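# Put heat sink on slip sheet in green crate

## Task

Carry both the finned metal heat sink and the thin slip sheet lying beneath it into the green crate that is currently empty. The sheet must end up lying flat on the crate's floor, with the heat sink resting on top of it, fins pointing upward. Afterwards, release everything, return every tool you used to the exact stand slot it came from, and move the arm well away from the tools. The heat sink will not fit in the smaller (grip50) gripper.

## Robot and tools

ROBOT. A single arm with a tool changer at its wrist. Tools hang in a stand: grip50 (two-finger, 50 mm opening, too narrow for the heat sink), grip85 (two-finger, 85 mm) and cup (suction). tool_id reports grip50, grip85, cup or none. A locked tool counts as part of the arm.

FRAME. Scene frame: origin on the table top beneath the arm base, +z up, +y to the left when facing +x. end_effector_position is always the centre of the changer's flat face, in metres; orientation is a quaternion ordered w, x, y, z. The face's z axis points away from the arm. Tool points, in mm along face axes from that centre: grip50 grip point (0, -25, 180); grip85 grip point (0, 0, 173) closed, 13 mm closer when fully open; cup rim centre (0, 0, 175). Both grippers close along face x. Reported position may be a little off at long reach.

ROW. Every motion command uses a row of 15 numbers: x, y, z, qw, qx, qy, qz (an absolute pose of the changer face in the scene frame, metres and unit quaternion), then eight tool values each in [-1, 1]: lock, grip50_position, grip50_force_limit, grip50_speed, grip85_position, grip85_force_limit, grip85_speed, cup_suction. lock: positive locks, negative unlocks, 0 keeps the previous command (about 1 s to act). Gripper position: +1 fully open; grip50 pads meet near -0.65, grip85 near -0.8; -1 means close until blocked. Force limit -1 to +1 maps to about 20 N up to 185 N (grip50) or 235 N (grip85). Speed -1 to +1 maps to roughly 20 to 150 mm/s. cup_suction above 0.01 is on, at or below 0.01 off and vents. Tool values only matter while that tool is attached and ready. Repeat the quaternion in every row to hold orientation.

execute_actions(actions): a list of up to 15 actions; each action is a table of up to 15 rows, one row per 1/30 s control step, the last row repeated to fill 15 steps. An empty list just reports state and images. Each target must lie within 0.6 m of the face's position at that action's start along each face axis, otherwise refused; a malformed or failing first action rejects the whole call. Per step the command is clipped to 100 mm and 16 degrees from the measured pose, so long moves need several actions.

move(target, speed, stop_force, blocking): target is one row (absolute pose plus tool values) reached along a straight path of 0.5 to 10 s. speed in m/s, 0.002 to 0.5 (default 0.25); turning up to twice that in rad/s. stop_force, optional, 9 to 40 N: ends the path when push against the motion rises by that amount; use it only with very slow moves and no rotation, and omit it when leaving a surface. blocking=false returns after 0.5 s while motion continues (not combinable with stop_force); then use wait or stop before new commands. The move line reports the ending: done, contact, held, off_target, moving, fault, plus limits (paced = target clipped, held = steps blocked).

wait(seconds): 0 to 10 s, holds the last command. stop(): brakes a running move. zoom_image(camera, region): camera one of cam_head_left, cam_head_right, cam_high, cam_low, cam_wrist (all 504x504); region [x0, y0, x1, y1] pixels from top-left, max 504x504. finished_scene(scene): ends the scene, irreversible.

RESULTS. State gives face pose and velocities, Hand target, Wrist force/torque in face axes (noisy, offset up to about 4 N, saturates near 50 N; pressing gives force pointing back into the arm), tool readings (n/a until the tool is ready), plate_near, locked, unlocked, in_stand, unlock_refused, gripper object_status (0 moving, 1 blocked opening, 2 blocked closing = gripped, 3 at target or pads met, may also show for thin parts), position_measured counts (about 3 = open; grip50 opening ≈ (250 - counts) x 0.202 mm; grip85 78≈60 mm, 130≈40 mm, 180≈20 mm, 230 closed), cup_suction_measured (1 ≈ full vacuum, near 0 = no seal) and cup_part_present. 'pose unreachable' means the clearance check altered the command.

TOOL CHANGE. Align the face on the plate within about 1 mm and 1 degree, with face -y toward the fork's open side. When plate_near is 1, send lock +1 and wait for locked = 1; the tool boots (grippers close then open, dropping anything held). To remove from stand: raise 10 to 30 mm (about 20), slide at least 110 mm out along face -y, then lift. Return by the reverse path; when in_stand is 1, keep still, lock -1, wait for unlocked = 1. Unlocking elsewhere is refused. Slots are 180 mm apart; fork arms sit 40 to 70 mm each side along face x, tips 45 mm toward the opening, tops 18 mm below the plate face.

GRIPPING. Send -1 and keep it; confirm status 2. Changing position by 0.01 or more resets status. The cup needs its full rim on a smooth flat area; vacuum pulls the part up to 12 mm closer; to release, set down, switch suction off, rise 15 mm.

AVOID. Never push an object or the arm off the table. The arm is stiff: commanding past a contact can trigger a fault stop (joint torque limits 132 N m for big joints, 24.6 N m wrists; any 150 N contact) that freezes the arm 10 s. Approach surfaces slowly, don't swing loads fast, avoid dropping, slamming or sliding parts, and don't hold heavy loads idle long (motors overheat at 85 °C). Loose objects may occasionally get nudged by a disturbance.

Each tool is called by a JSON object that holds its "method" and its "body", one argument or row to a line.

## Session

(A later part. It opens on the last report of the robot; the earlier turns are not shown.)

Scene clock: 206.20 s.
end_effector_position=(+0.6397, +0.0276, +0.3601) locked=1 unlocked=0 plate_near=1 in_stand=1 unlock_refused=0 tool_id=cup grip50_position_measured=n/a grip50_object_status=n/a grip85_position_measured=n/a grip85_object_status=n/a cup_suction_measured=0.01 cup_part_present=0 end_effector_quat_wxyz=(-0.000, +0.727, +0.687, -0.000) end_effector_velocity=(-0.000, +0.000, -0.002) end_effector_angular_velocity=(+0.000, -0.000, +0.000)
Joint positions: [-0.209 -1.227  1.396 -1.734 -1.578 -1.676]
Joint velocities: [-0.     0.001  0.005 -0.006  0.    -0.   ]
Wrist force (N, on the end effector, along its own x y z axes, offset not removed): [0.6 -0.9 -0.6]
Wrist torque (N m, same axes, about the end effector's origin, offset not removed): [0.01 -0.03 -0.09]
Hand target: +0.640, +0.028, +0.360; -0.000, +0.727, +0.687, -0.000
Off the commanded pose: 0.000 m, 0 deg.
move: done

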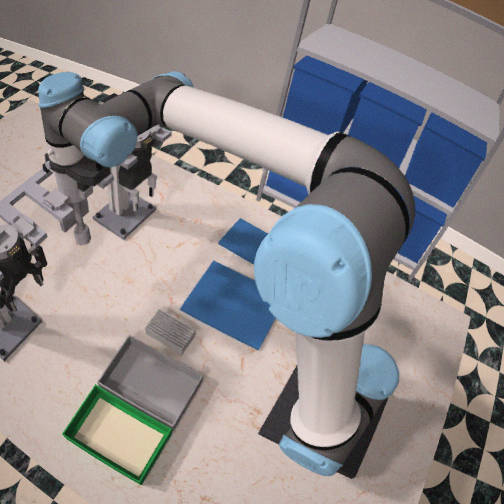

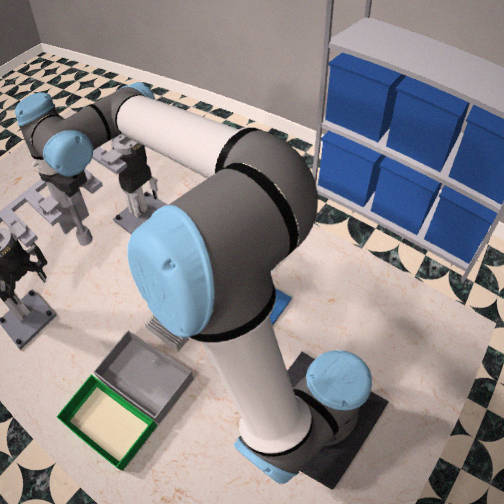

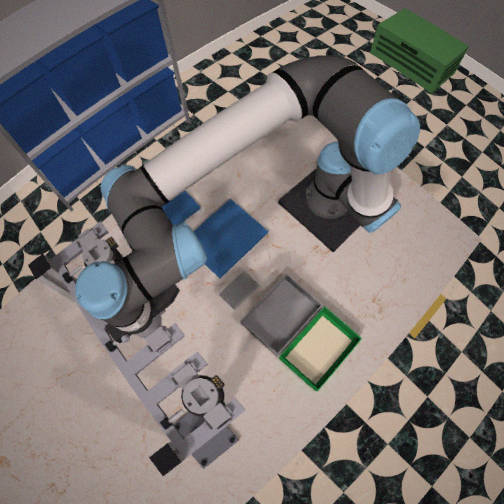

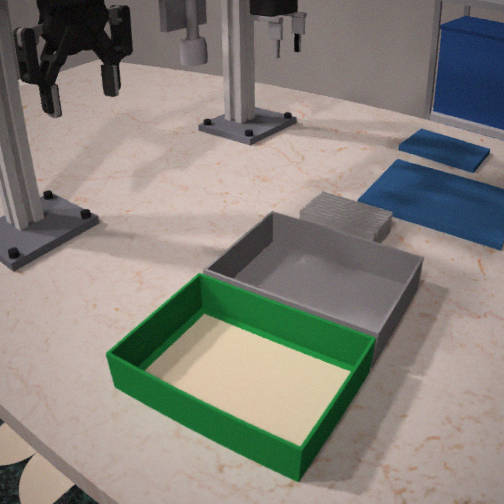

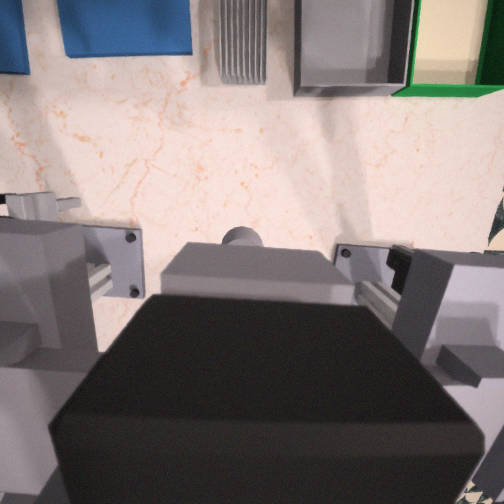

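Use φ≈86.4 for grip85.

{"method": "execute_actions", "body": {
  "actions": [
    [[0.6397,0.0276,0.3598,0,0.7266,0.6871,0,-1,0,0,0,0,0,0,0]],
    [[0.6397,0.0276,0.3598,0,0.7266,0.6871,0,-1,0,0,0,0,0,0,0]],
    [[0.6397,0.0276,0.3598,0,0.7266,0.6871,0,-1,0,0,0,0,0,0,0]]
  ]
}}

{"method": "move", "body": {
  "target": [0.6397,0.0276,0.39,0,0.7266,0.6871,0,0,0,0,0,0,0,0,0],
  "speed": 0.04
}}

{"method": "move", "body": {
  "target": [0.6500,0.2078,0.39,0,0.729,0.6845,0,0,0,0,0,0,0,0,0],
  "speed": 0.25
}}

{"method": "move", "body": {
  "target": [0.6500,0.2078,0.372,0,0.729,0.6845,0,0,0,0,0,0,0,0,0],
  "speed": 0.03
}}

{"method": "move", "body": {
  "target": [0.6500,0.2078,0.3597,0,0.729,0.6845,0,0,0,0,0,0,0,0,0],
  "speed": 0.006,
  "stop_force": 12
}}

Scene clock: 216.17 s.
end_effector_position=(+0.6397, +0.0276, +0.3598) locked=0 unlocked=1 plate_near=1 in_stand=1 unlock_refused=0 tool_id=none grip50_position_measured=n/a grip50_object_status=n/a grip85_position_measured=n/a grip85_object_status=n/a cup_suction_measured=n/a cup_part_present=n/a end_effector_quat_wxyz=(-0.000, +0.727, +0.687, +0.000) end_effector_velocity=(+0.000, +0.000, -0.000) end_effector_angular_velocity=(+0.001, +0.000, -0.000)
Joint positions: [-0.209 -1.227  1.396 -1.735 -1.578 -1.676]
Joint velocities: [-0.     0.     0.    -0.     0.001  0.   ]
Wrist force (N, on the end effector, along its own x y z axes, offset not removed): [-1.1 -0.6 -2.1]
Wrist torque (N m, same axes, about the end effector's origin, offset not removed): [0.16 0.13 -0.12]
Hand target: +0.640, +0.028, +0.360; -0.000, +0.727, +0.687, +0.000
Off the commanded pose: 0.000 m, 0 deg.

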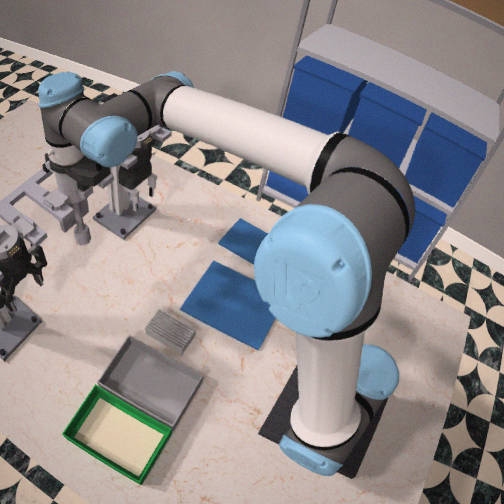

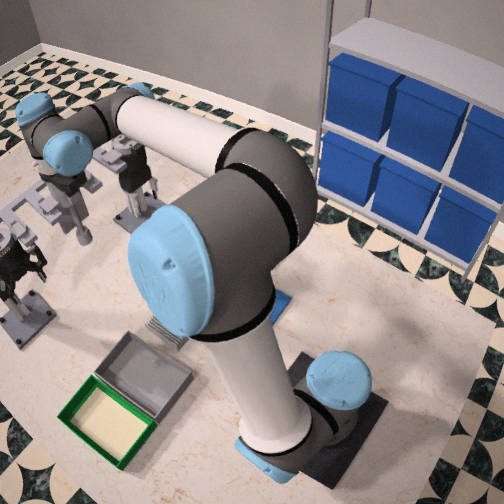

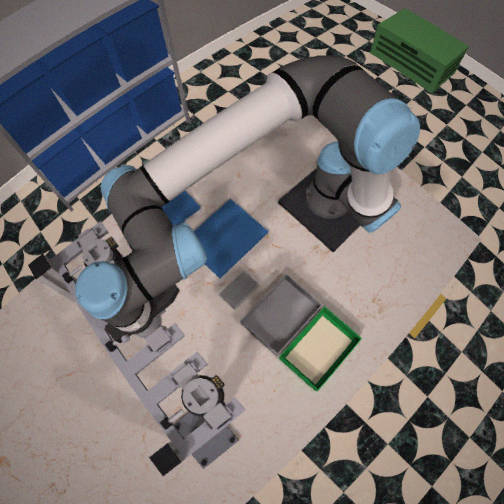

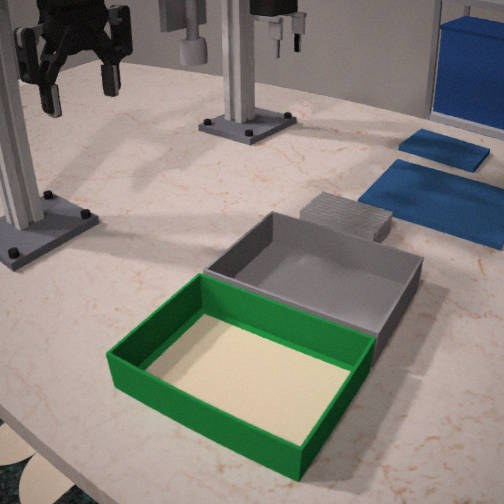

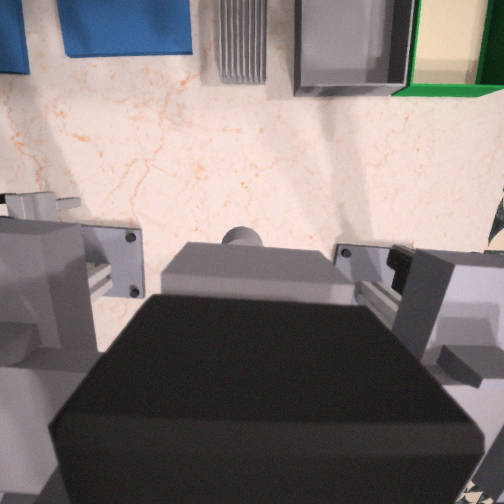

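Scene clock: 217.30 s.
end_effector_position=(+0.6398, +0.0276, +0.3898) locked=0 unlocked=1 plate_near=0 in_stand=0 unlock_refused=0 tool_id=none grip50_position_measured=n/a grip50_object_status=n/a grip85_position_measured=n/a grip85_object_status=n/a cup_suction_measured=n/a cup_part_present=n/a end_effector_quat_wxyz=(+0.000, +0.727, +0.687, +0.000) end_effector_velocity=(+0.000, +0.000, +0.002) end_effector_angular_velocity=(+0.000, +0.000, -0.000)
Joint positions: [-0.208 -1.236  1.331 -1.661 -1.578 -1.675]
Joint velocities: [ 0.     0.    -0.005  0.005 -0.     0.   ]
Wrist force (N, on the end effector, along its own x y z axes, offset not removed): [2.4 -0.5 -3.1]
Wrist torque (N m, same axes, about the end effector's origin, offset not removed): [-0.15 -0.11 -0.22]
Hand target: +0.640, +0.028, +0.390; +0.000, +0.727, +0.687, +0.000
Off the commanded pose: 0.000 m, 0 deg.
move: done

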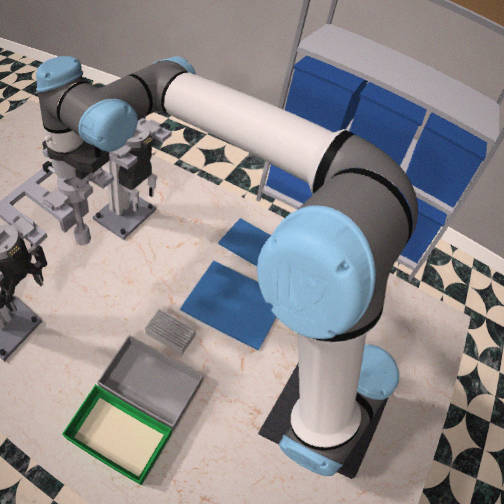

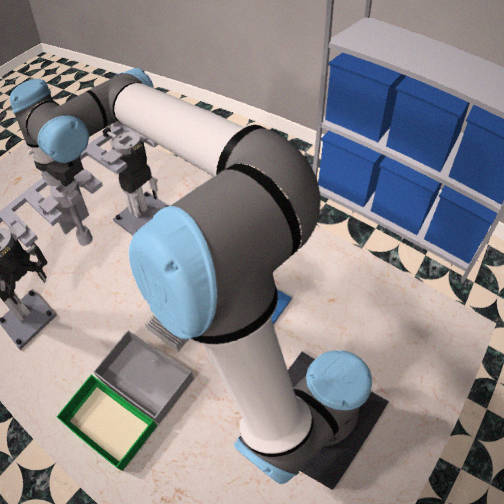

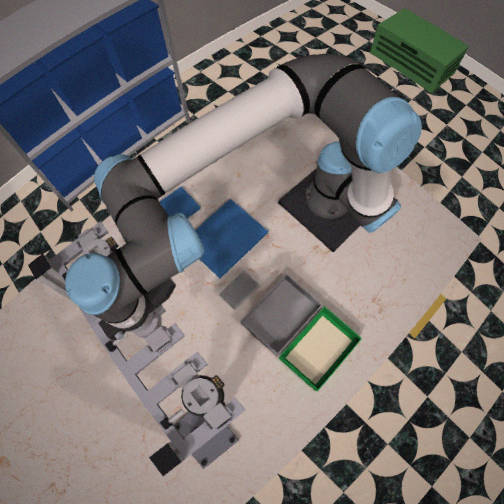

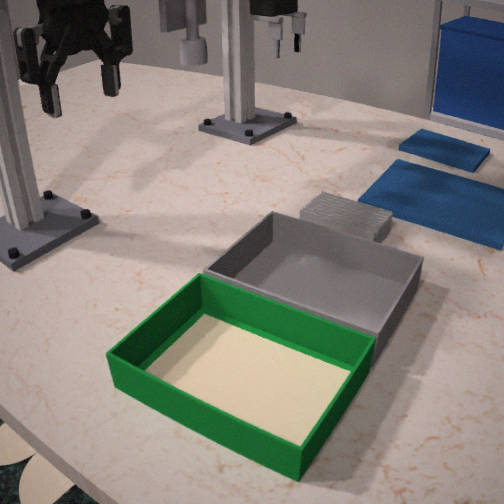

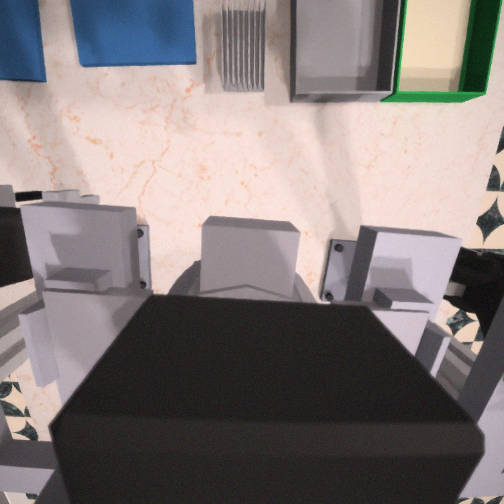

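Scene clock: 218.60 s.
end_effector_position=(+0.6500, +0.2076, +0.3900) locked=0 unlocked=1 plate_near=0 in_stand=0 unlock_refused=0 tool_id=none grip50_position_measured=n/a grip50_object_status=n/a grip85_position_measured=n/a grip85_object_status=n/a cup_suction_measured=n/a cup_part_present=n/a end_effector_quat_wxyz=(+0.000, +0.729, +0.685, -0.000) end_effector_velocity=(+0.001, +0.002, +0.000) end_effector_angular_velocity=(-0.001, +0.001, -0.000)
Joint positions: [ 0.069 -1.128  1.181 -1.617 -1.577 -1.391]
Joint velocities: [ 0.003  0.004 -0.006  0.003 -0.     0.003]
Wrist force (N, on the end effector, along its own x y z axes, offset not removed): [-1.7 0.0 -2.8]
Wrist torque (N m, same axes, about the end effector's origin, offset not removed): [0.09 0.08 -0.16]
Hand target: +0.650, +0.208, +0.390; +0.000, +0.729, +0.685, -0.000
Off the commanded pose: 0.000 m, 0 deg.
move: done

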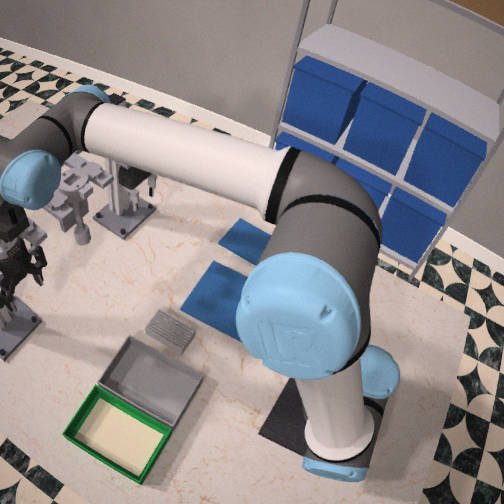

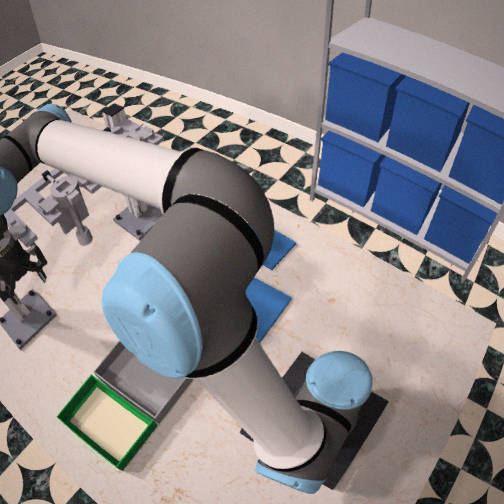

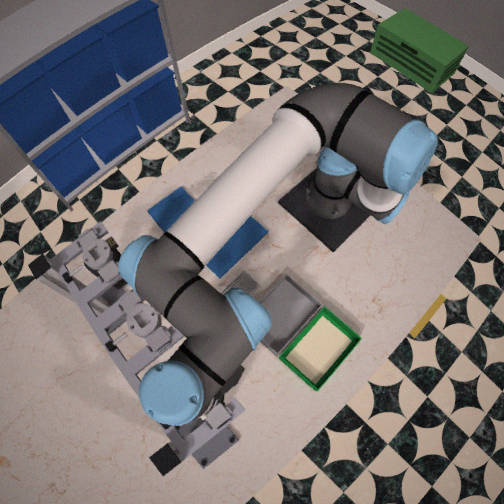

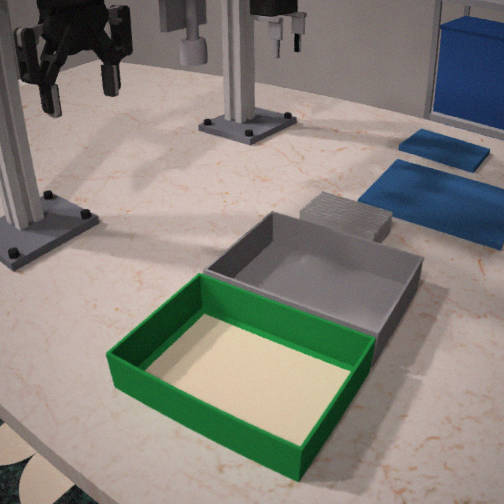

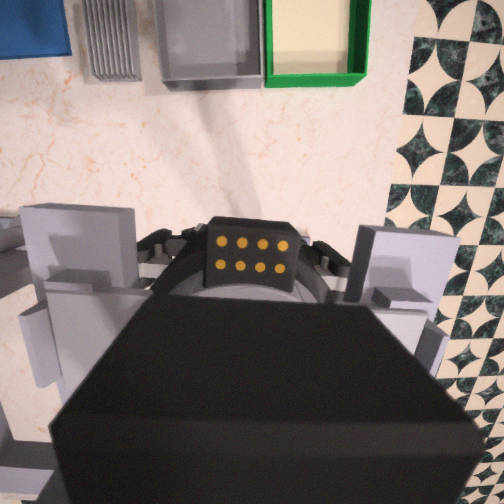

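Scene clock: 219.53 s.
end_effector_position=(+0.6500, +0.2078, +0.3722) locked=0 unlocked=1 plate_near=0 in_stand=0 unlock_refused=0 tool_id=none grip50_position_measured=n/a grip50_object_status=n/a grip85_position_measured=n/a grip85_object_status=n/a cup_suction_measured=n/a cup_part_present=n/a end_effector_quat_wxyz=(-0.000, +0.729, +0.685, -0.000) end_effector_velocity=(-0.000, -0.000, -0.002) end_effector_angular_velocity=(-0.000, +0.000, -0.000)
Joint positions: [ 0.069 -1.125  1.222 -1.661 -1.576 -1.391]
Joint velocities: [ 0.     0.001  0.004 -0.005 -0.     0.   ]
Wrist force (N, on the end effector, along its own x y z axes, offset not removed): [-1.1 2.8 -4.3]
Wrist torque (N m, same axes, about the end effector's origin, offset not removed): [0.19 0.00 -0.07]
Hand target: +0.650, +0.208, +0.372; -0.000, +0.729, +0.685, -0.000
Off the commanded pose: 0.000 m, 0 deg.
move: done

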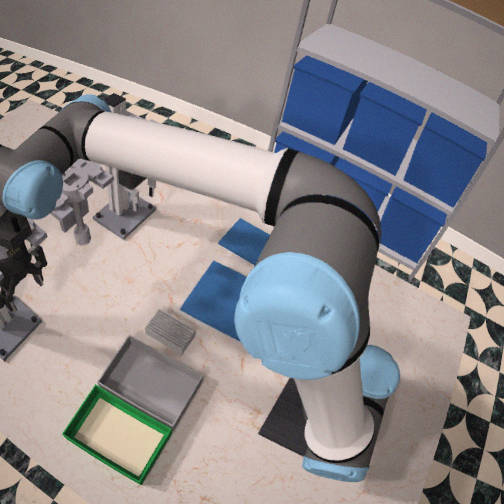

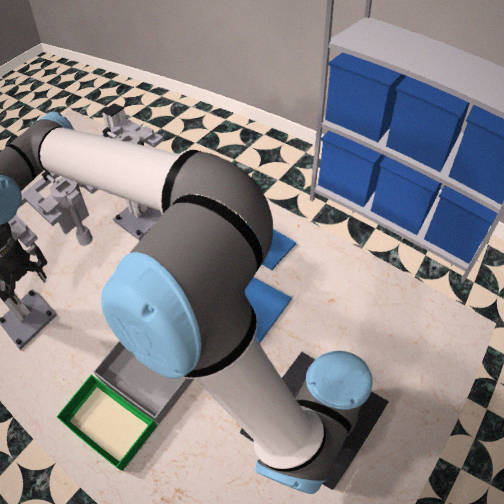

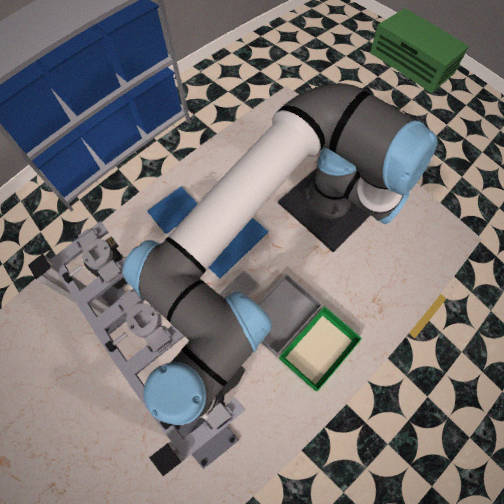

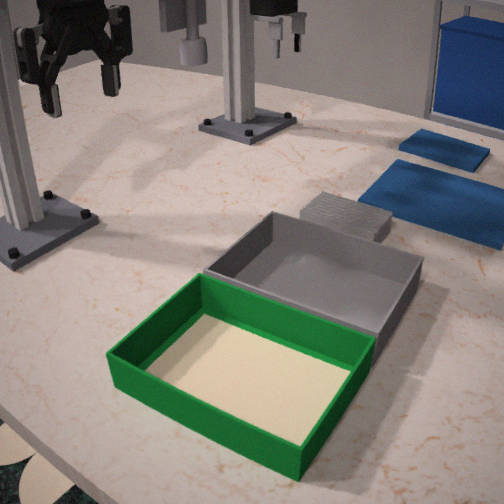

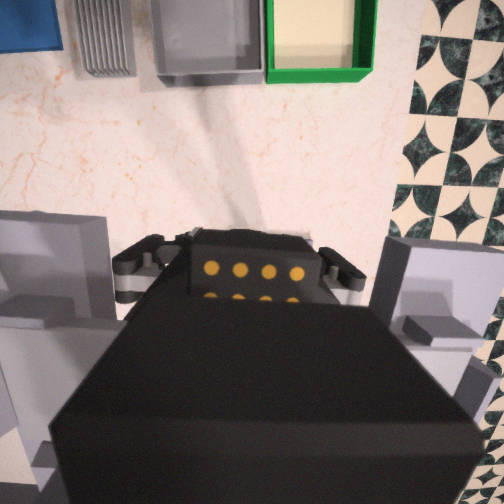

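Scene clock: 221.83 s.
end_effector_position=(+0.6500, +0.2078, +0.3598) locked=0 unlocked=1 plate_near=1 in_stand=1 unlock_refused=0 tool_id=none grip50_position_measured=n/a grip50_object_status=n/a grip85_position_measured=n/a grip85_object_status=n/a cup_suction_measured=n/a cup_part_present=n/a end_effector_quat_wxyz=(+0.000, +0.729, +0.685, +0.000) end_effector_velocity=(+0.000, +0.000, -0.001) end_effector_angular_velocity=(+0.000, -0.001, +0.000)
Joint positions: [ 0.069 -1.122  1.249 -1.691 -1.576 -1.391]
Joint velocities: [ 0.     0.     0.002 -0.003  0.    -0.   ]
Wrist force (N, on the end effector, along its own x y z axes, offset not removed): [-1.2 -2.4 -2.4]
Wrist torque (N m, same axes, about the end effector's origin, offset not removed): [-0.12 0.01 -0.24]
Hand target: +0.650, +0.208, +0.360; -0.000, +0.729, +0.685, -0.000
Off the commanded pose: 0.000 m, 0 deg.
move: done

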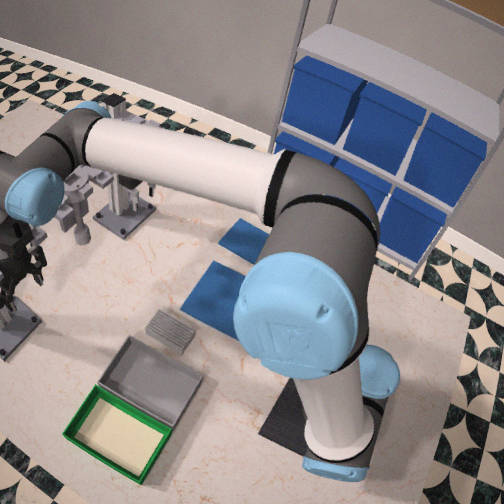

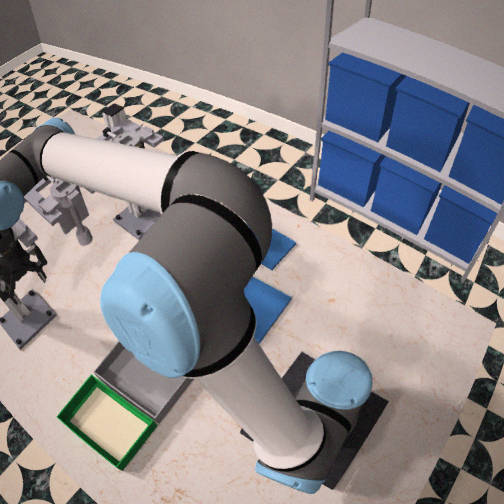

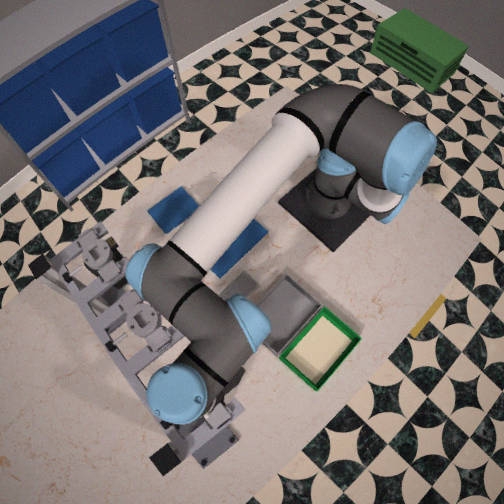

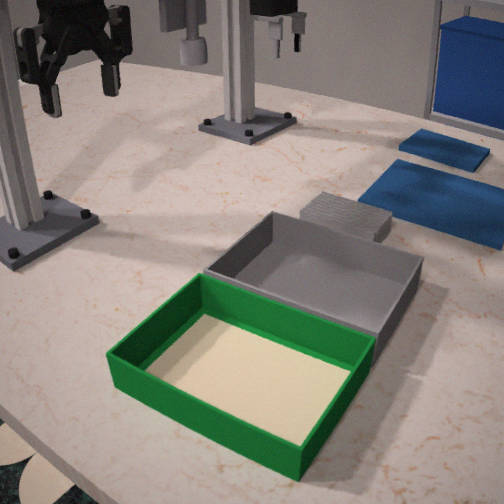

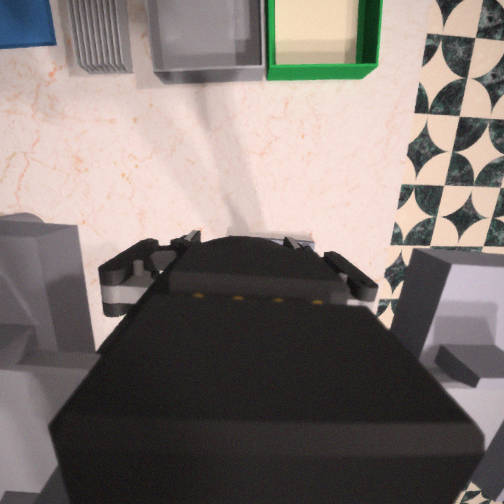

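{"method": "execute_actions", "body": {
  "actions": [
    [[0.65,0.2078,0.3598,0,0.729,0.6845,0,1,0,0,0,0.7,-0.6,0,0]],
    [[0.65,0.2078,0.3598,0,0.729,0.6845,0,1,0,0,0,0.7,-0.6,0,0]],
    [[0.65,0.2078,0.3598,0,0.729,0.6845,0,1,0,0,0,0.7,-0.6,0,0]]
  ]
}}

Scene clock: 234.40 s.
end_effector_position=(+0.6500, +0.2078, +0.3598) locked=1 unlocked=0 plate_near=1 in_stand=1 unlock_refused=0 tool_id=grip85 grip50_position_measured=n/a grip50_object_status=n/a grip85_position_measured=n/a grip85_object_status=n/a cup_suction_measured=n/a cup_part_present=n/a end_effector_quat_wxyz=(-0.000, +0.729, +0.685, -0.000) end_effector_velocity=(-0.000, +0.000, +0.000) end_effector_angular_velocity=(+0.000, -0.000, +0.000)
Joint positions: [ 0.069 -1.122  1.249 -1.691 -1.576 -1.391]
Joint velocities: [ 0. -0.  0. -0.  0. -0.]
Wrist force (N, on the end effector, along its own x y z axes, offset not removed): [0.9 0.9 -18.3]
Wrist torque (N m, same axes, about the end effector's origin, offset not removed): [-0.21 -0.50 -0.21]
Hand target: +0.650, +0.208, +0.360; -0.000, +0.729, +0.685, -0.000
Off the commanded pose: 0.000 m, 0 deg.

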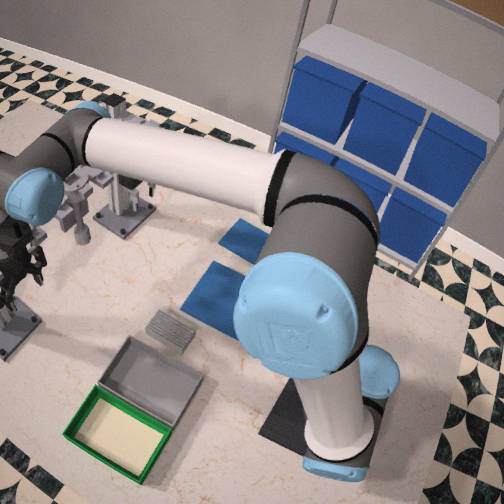

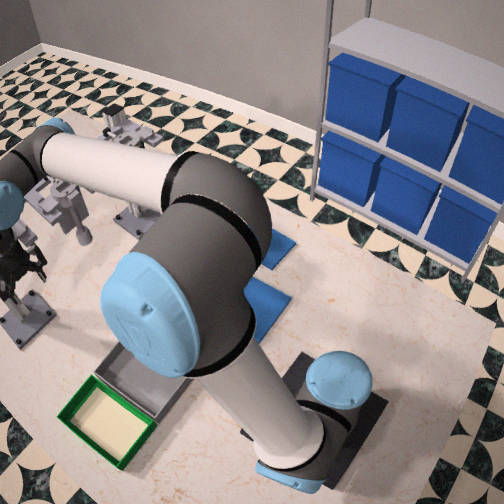

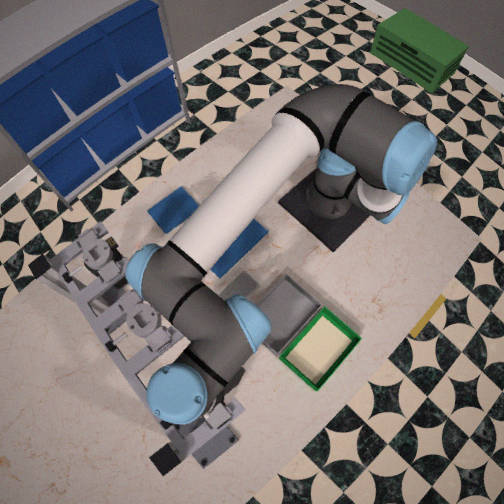

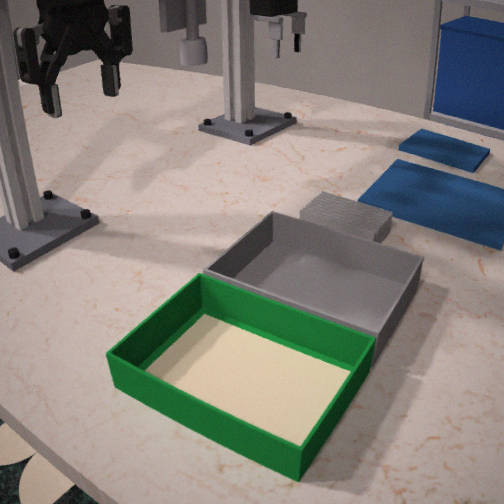

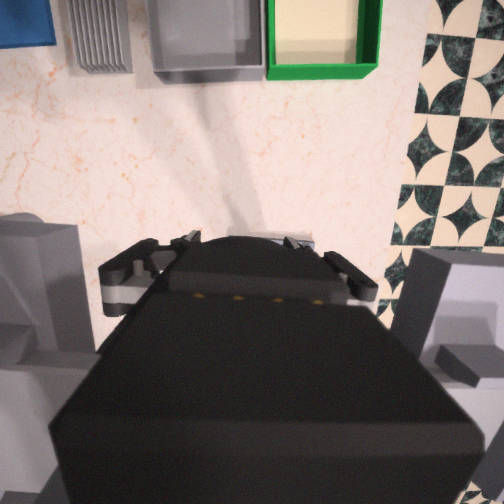

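{"method": "move", "body": {
  "target": [0.65,0.2078,0.38,0,0.729,0.6845,0,0,0,0,0,0.7,-0.6,0,0],
  "speed": 0.03
}}

{"method": "move", "body": {
  "target": [0.5003,0.2172,0.38,0,0.729,0.6845,0,0,0,0,0,0.7,-0.6,0,0],
  "speed": 0.12
}}

{"method": "move", "body": {
  "target": [0.40,0.025,0.24,0,0.7071,0.7071,0,0,0,0,0,0.7,-0.6,0,0],
  "speed": 0.2
}}

Scene clock: 239.57 s.
end_effector_position=(+0.6500, +0.2078, +0.3798) locked=1 unlocked=0 plate_near=1 in_stand=0 unlock_refused=0 tool_id=grip85 grip50_position_measured=n/a grip50_object_status=n/a grip85_position_measured=41 grip85_object_status=3 cup_suction_measured=n/a cup_part_present=n/a end_effector_quat_wxyz=(+0.000, +0.729, +0.684, +0.000) end_effector_velocity=(+0.000, +0.000, +0.002) end_effector_angular_velocity=(+0.000, +0.000, +0.000)
Joint positions: [ 0.069 -1.126  1.205 -1.642 -1.576 -1.391]
Joint velocities: [ 0.     0.    -0.005  0.005  0.     0.   ]
Wrist force (N, on the end effector, along its own x y z axes, offset not removed): [-1.1 0.5 -1.5]
Wrist torque (N m, same axes, about the end effector's origin, offset not removed): [-0.02 0.17 -0.10]
Hand target: +0.650, +0.208, +0.380; +0.000, +0.729, +0.685, +0.000
Off the commanded pose: 0.000 m, 0 deg.
move: done

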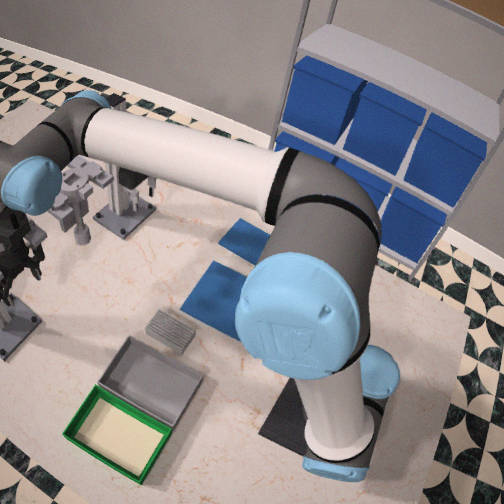

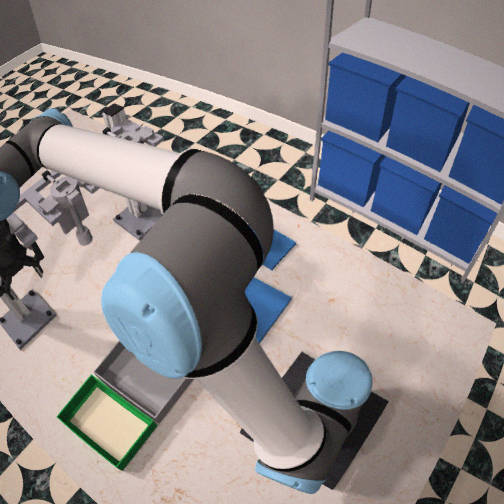

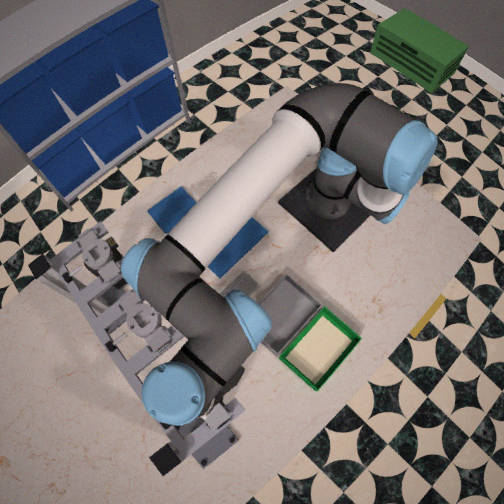

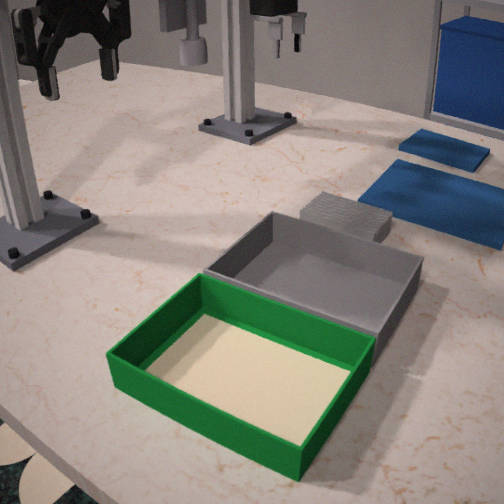

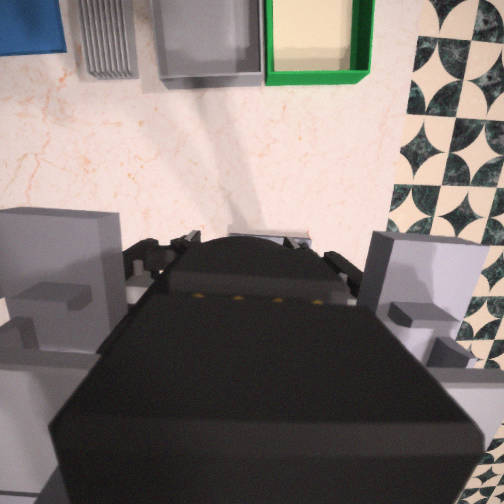

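Scene clock: 241.30 s.
end_effector_position=(+0.5004, +0.2172, +0.3801) locked=1 unlocked=0 plate_near=1 in_stand=0 unlock_refused=0 tool_id=grip85 grip50_position_measured=n/a grip50_object_status=n/a grip85_position_measured=41 grip85_object_status=3 cup_suction_measured=n/a cup_part_present=n/a end_effector_quat_wxyz=(+0.000, +0.729, +0.685, -0.000) end_effector_velocity=(-0.002, +0.000, +0.000) end_effector_angular_velocity=(+0.000, +0.000, +0.000)
Joint positions: [ 0.12  -1.459  1.633 -1.738 -1.576 -1.34 ]
Joint velocities: [ 0.001 -0.004  0.005 -0.     0.001  0.001]
Wrist force (N, on the end effector, along its own x y z axes, offset not removed): [-1.2 1.3 -2.8]
Wrist torque (N m, same axes, about the end effector's origin, offset not removed): [0.16 0.07 -0.22]
Hand target: +0.500, +0.217, +0.380; +0.000, +0.729, +0.685, -0.000
Off the commanded pose: 0.000 m, 0 deg.
move: done

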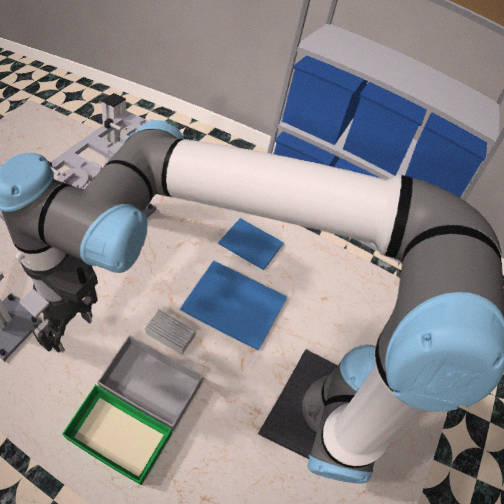

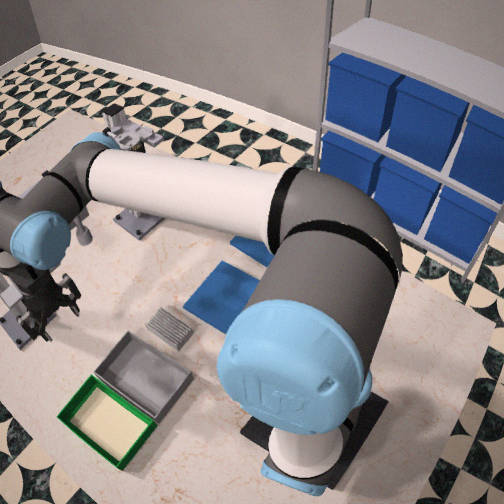

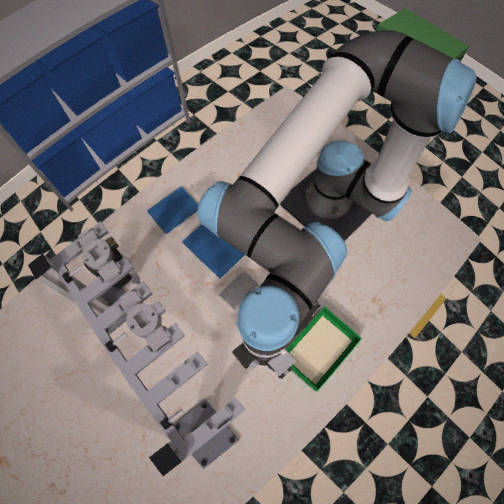

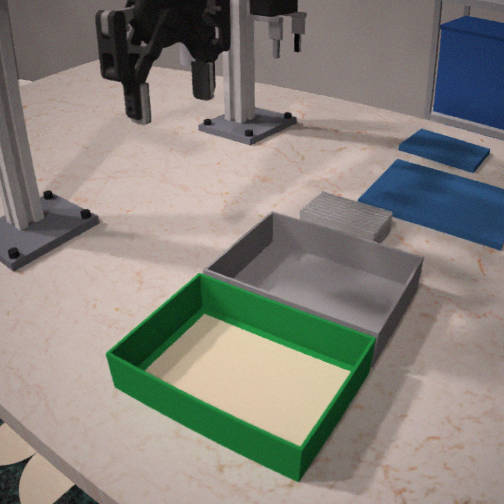

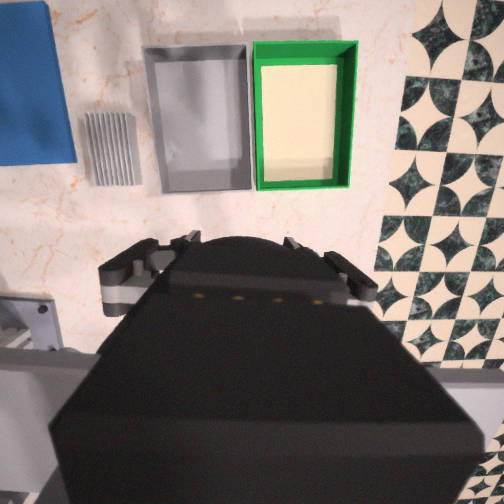

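Scene clock: 243.17 s.
end_effector_position=(+0.3997, +0.0253, +0.2403) locked=1 unlocked=0 plate_near=1 in_stand=0 unlock_refused=0 tool_id=grip85 grip50_position_measured=n/a grip50_object_status=n/a grip85_position_measured=41 grip85_object_status=3 cup_suction_measured=n/a cup_part_present=n/a end_effector_quat_wxyz=(-0.000, +0.707, +0.707, +0.000) end_effector_velocity=(-0.001, -0.002, -0.001) end_effector_angular_velocity=(+0.001, -0.001, +0.002)
Joint positions: [-0.316 -1.697  2.249 -2.118 -1.578 -1.839]
Joint velocities: [-0.005 -0.001  0.004 -0.003  0.001 -0.007]
Wrist force (N, on the end effector, along its own x y z axes, offset not removed): [-0.7 1.2 -1.3]
Wrist torque (N m, same axes, about the end effector's origin, offset not removed): [0.17 -0.08 -0.30]
Hand target: +0.400, +0.025, +0.240; -0.000, +0.707, +0.707, +0.000
Off the commanded pose: 0.001 m, 0 deg.
move: done

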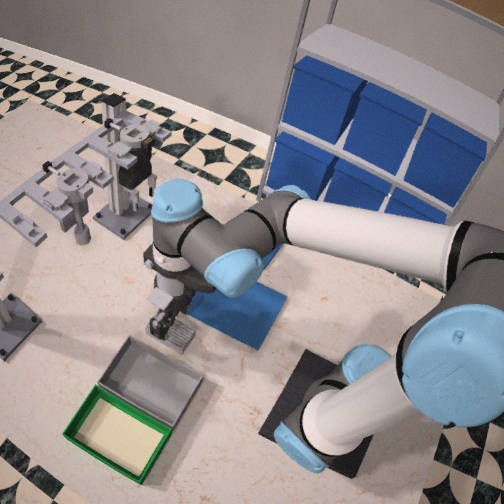

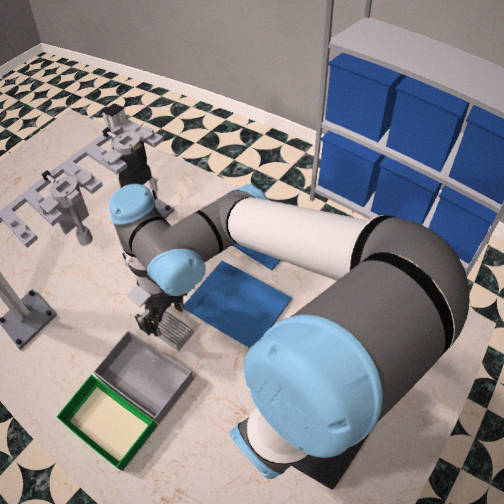

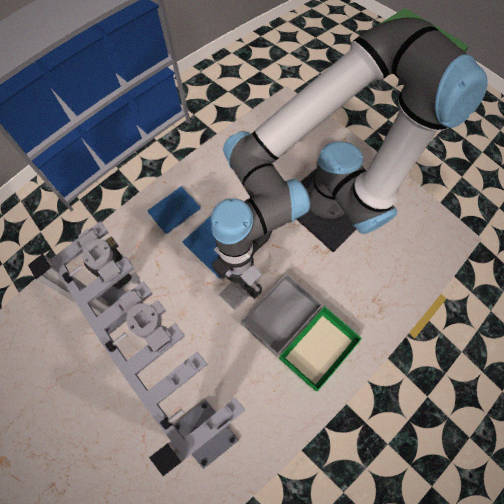

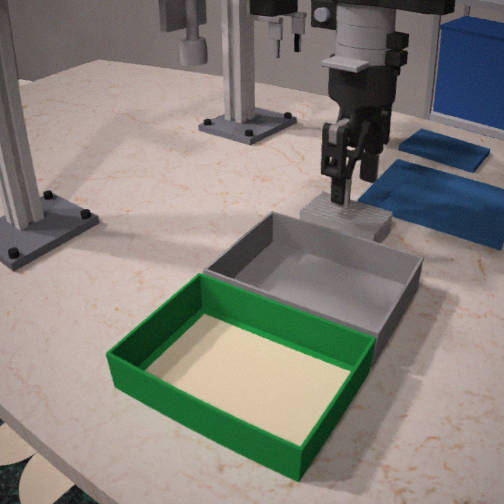

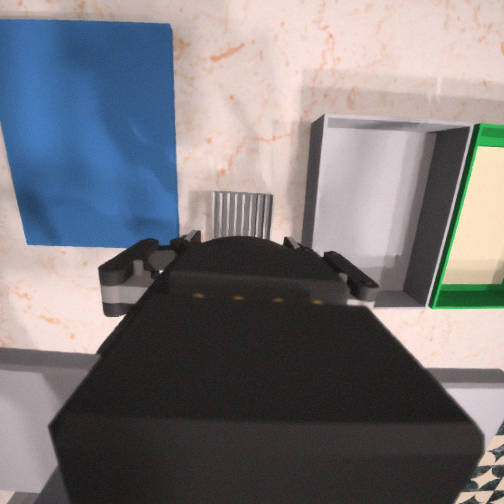

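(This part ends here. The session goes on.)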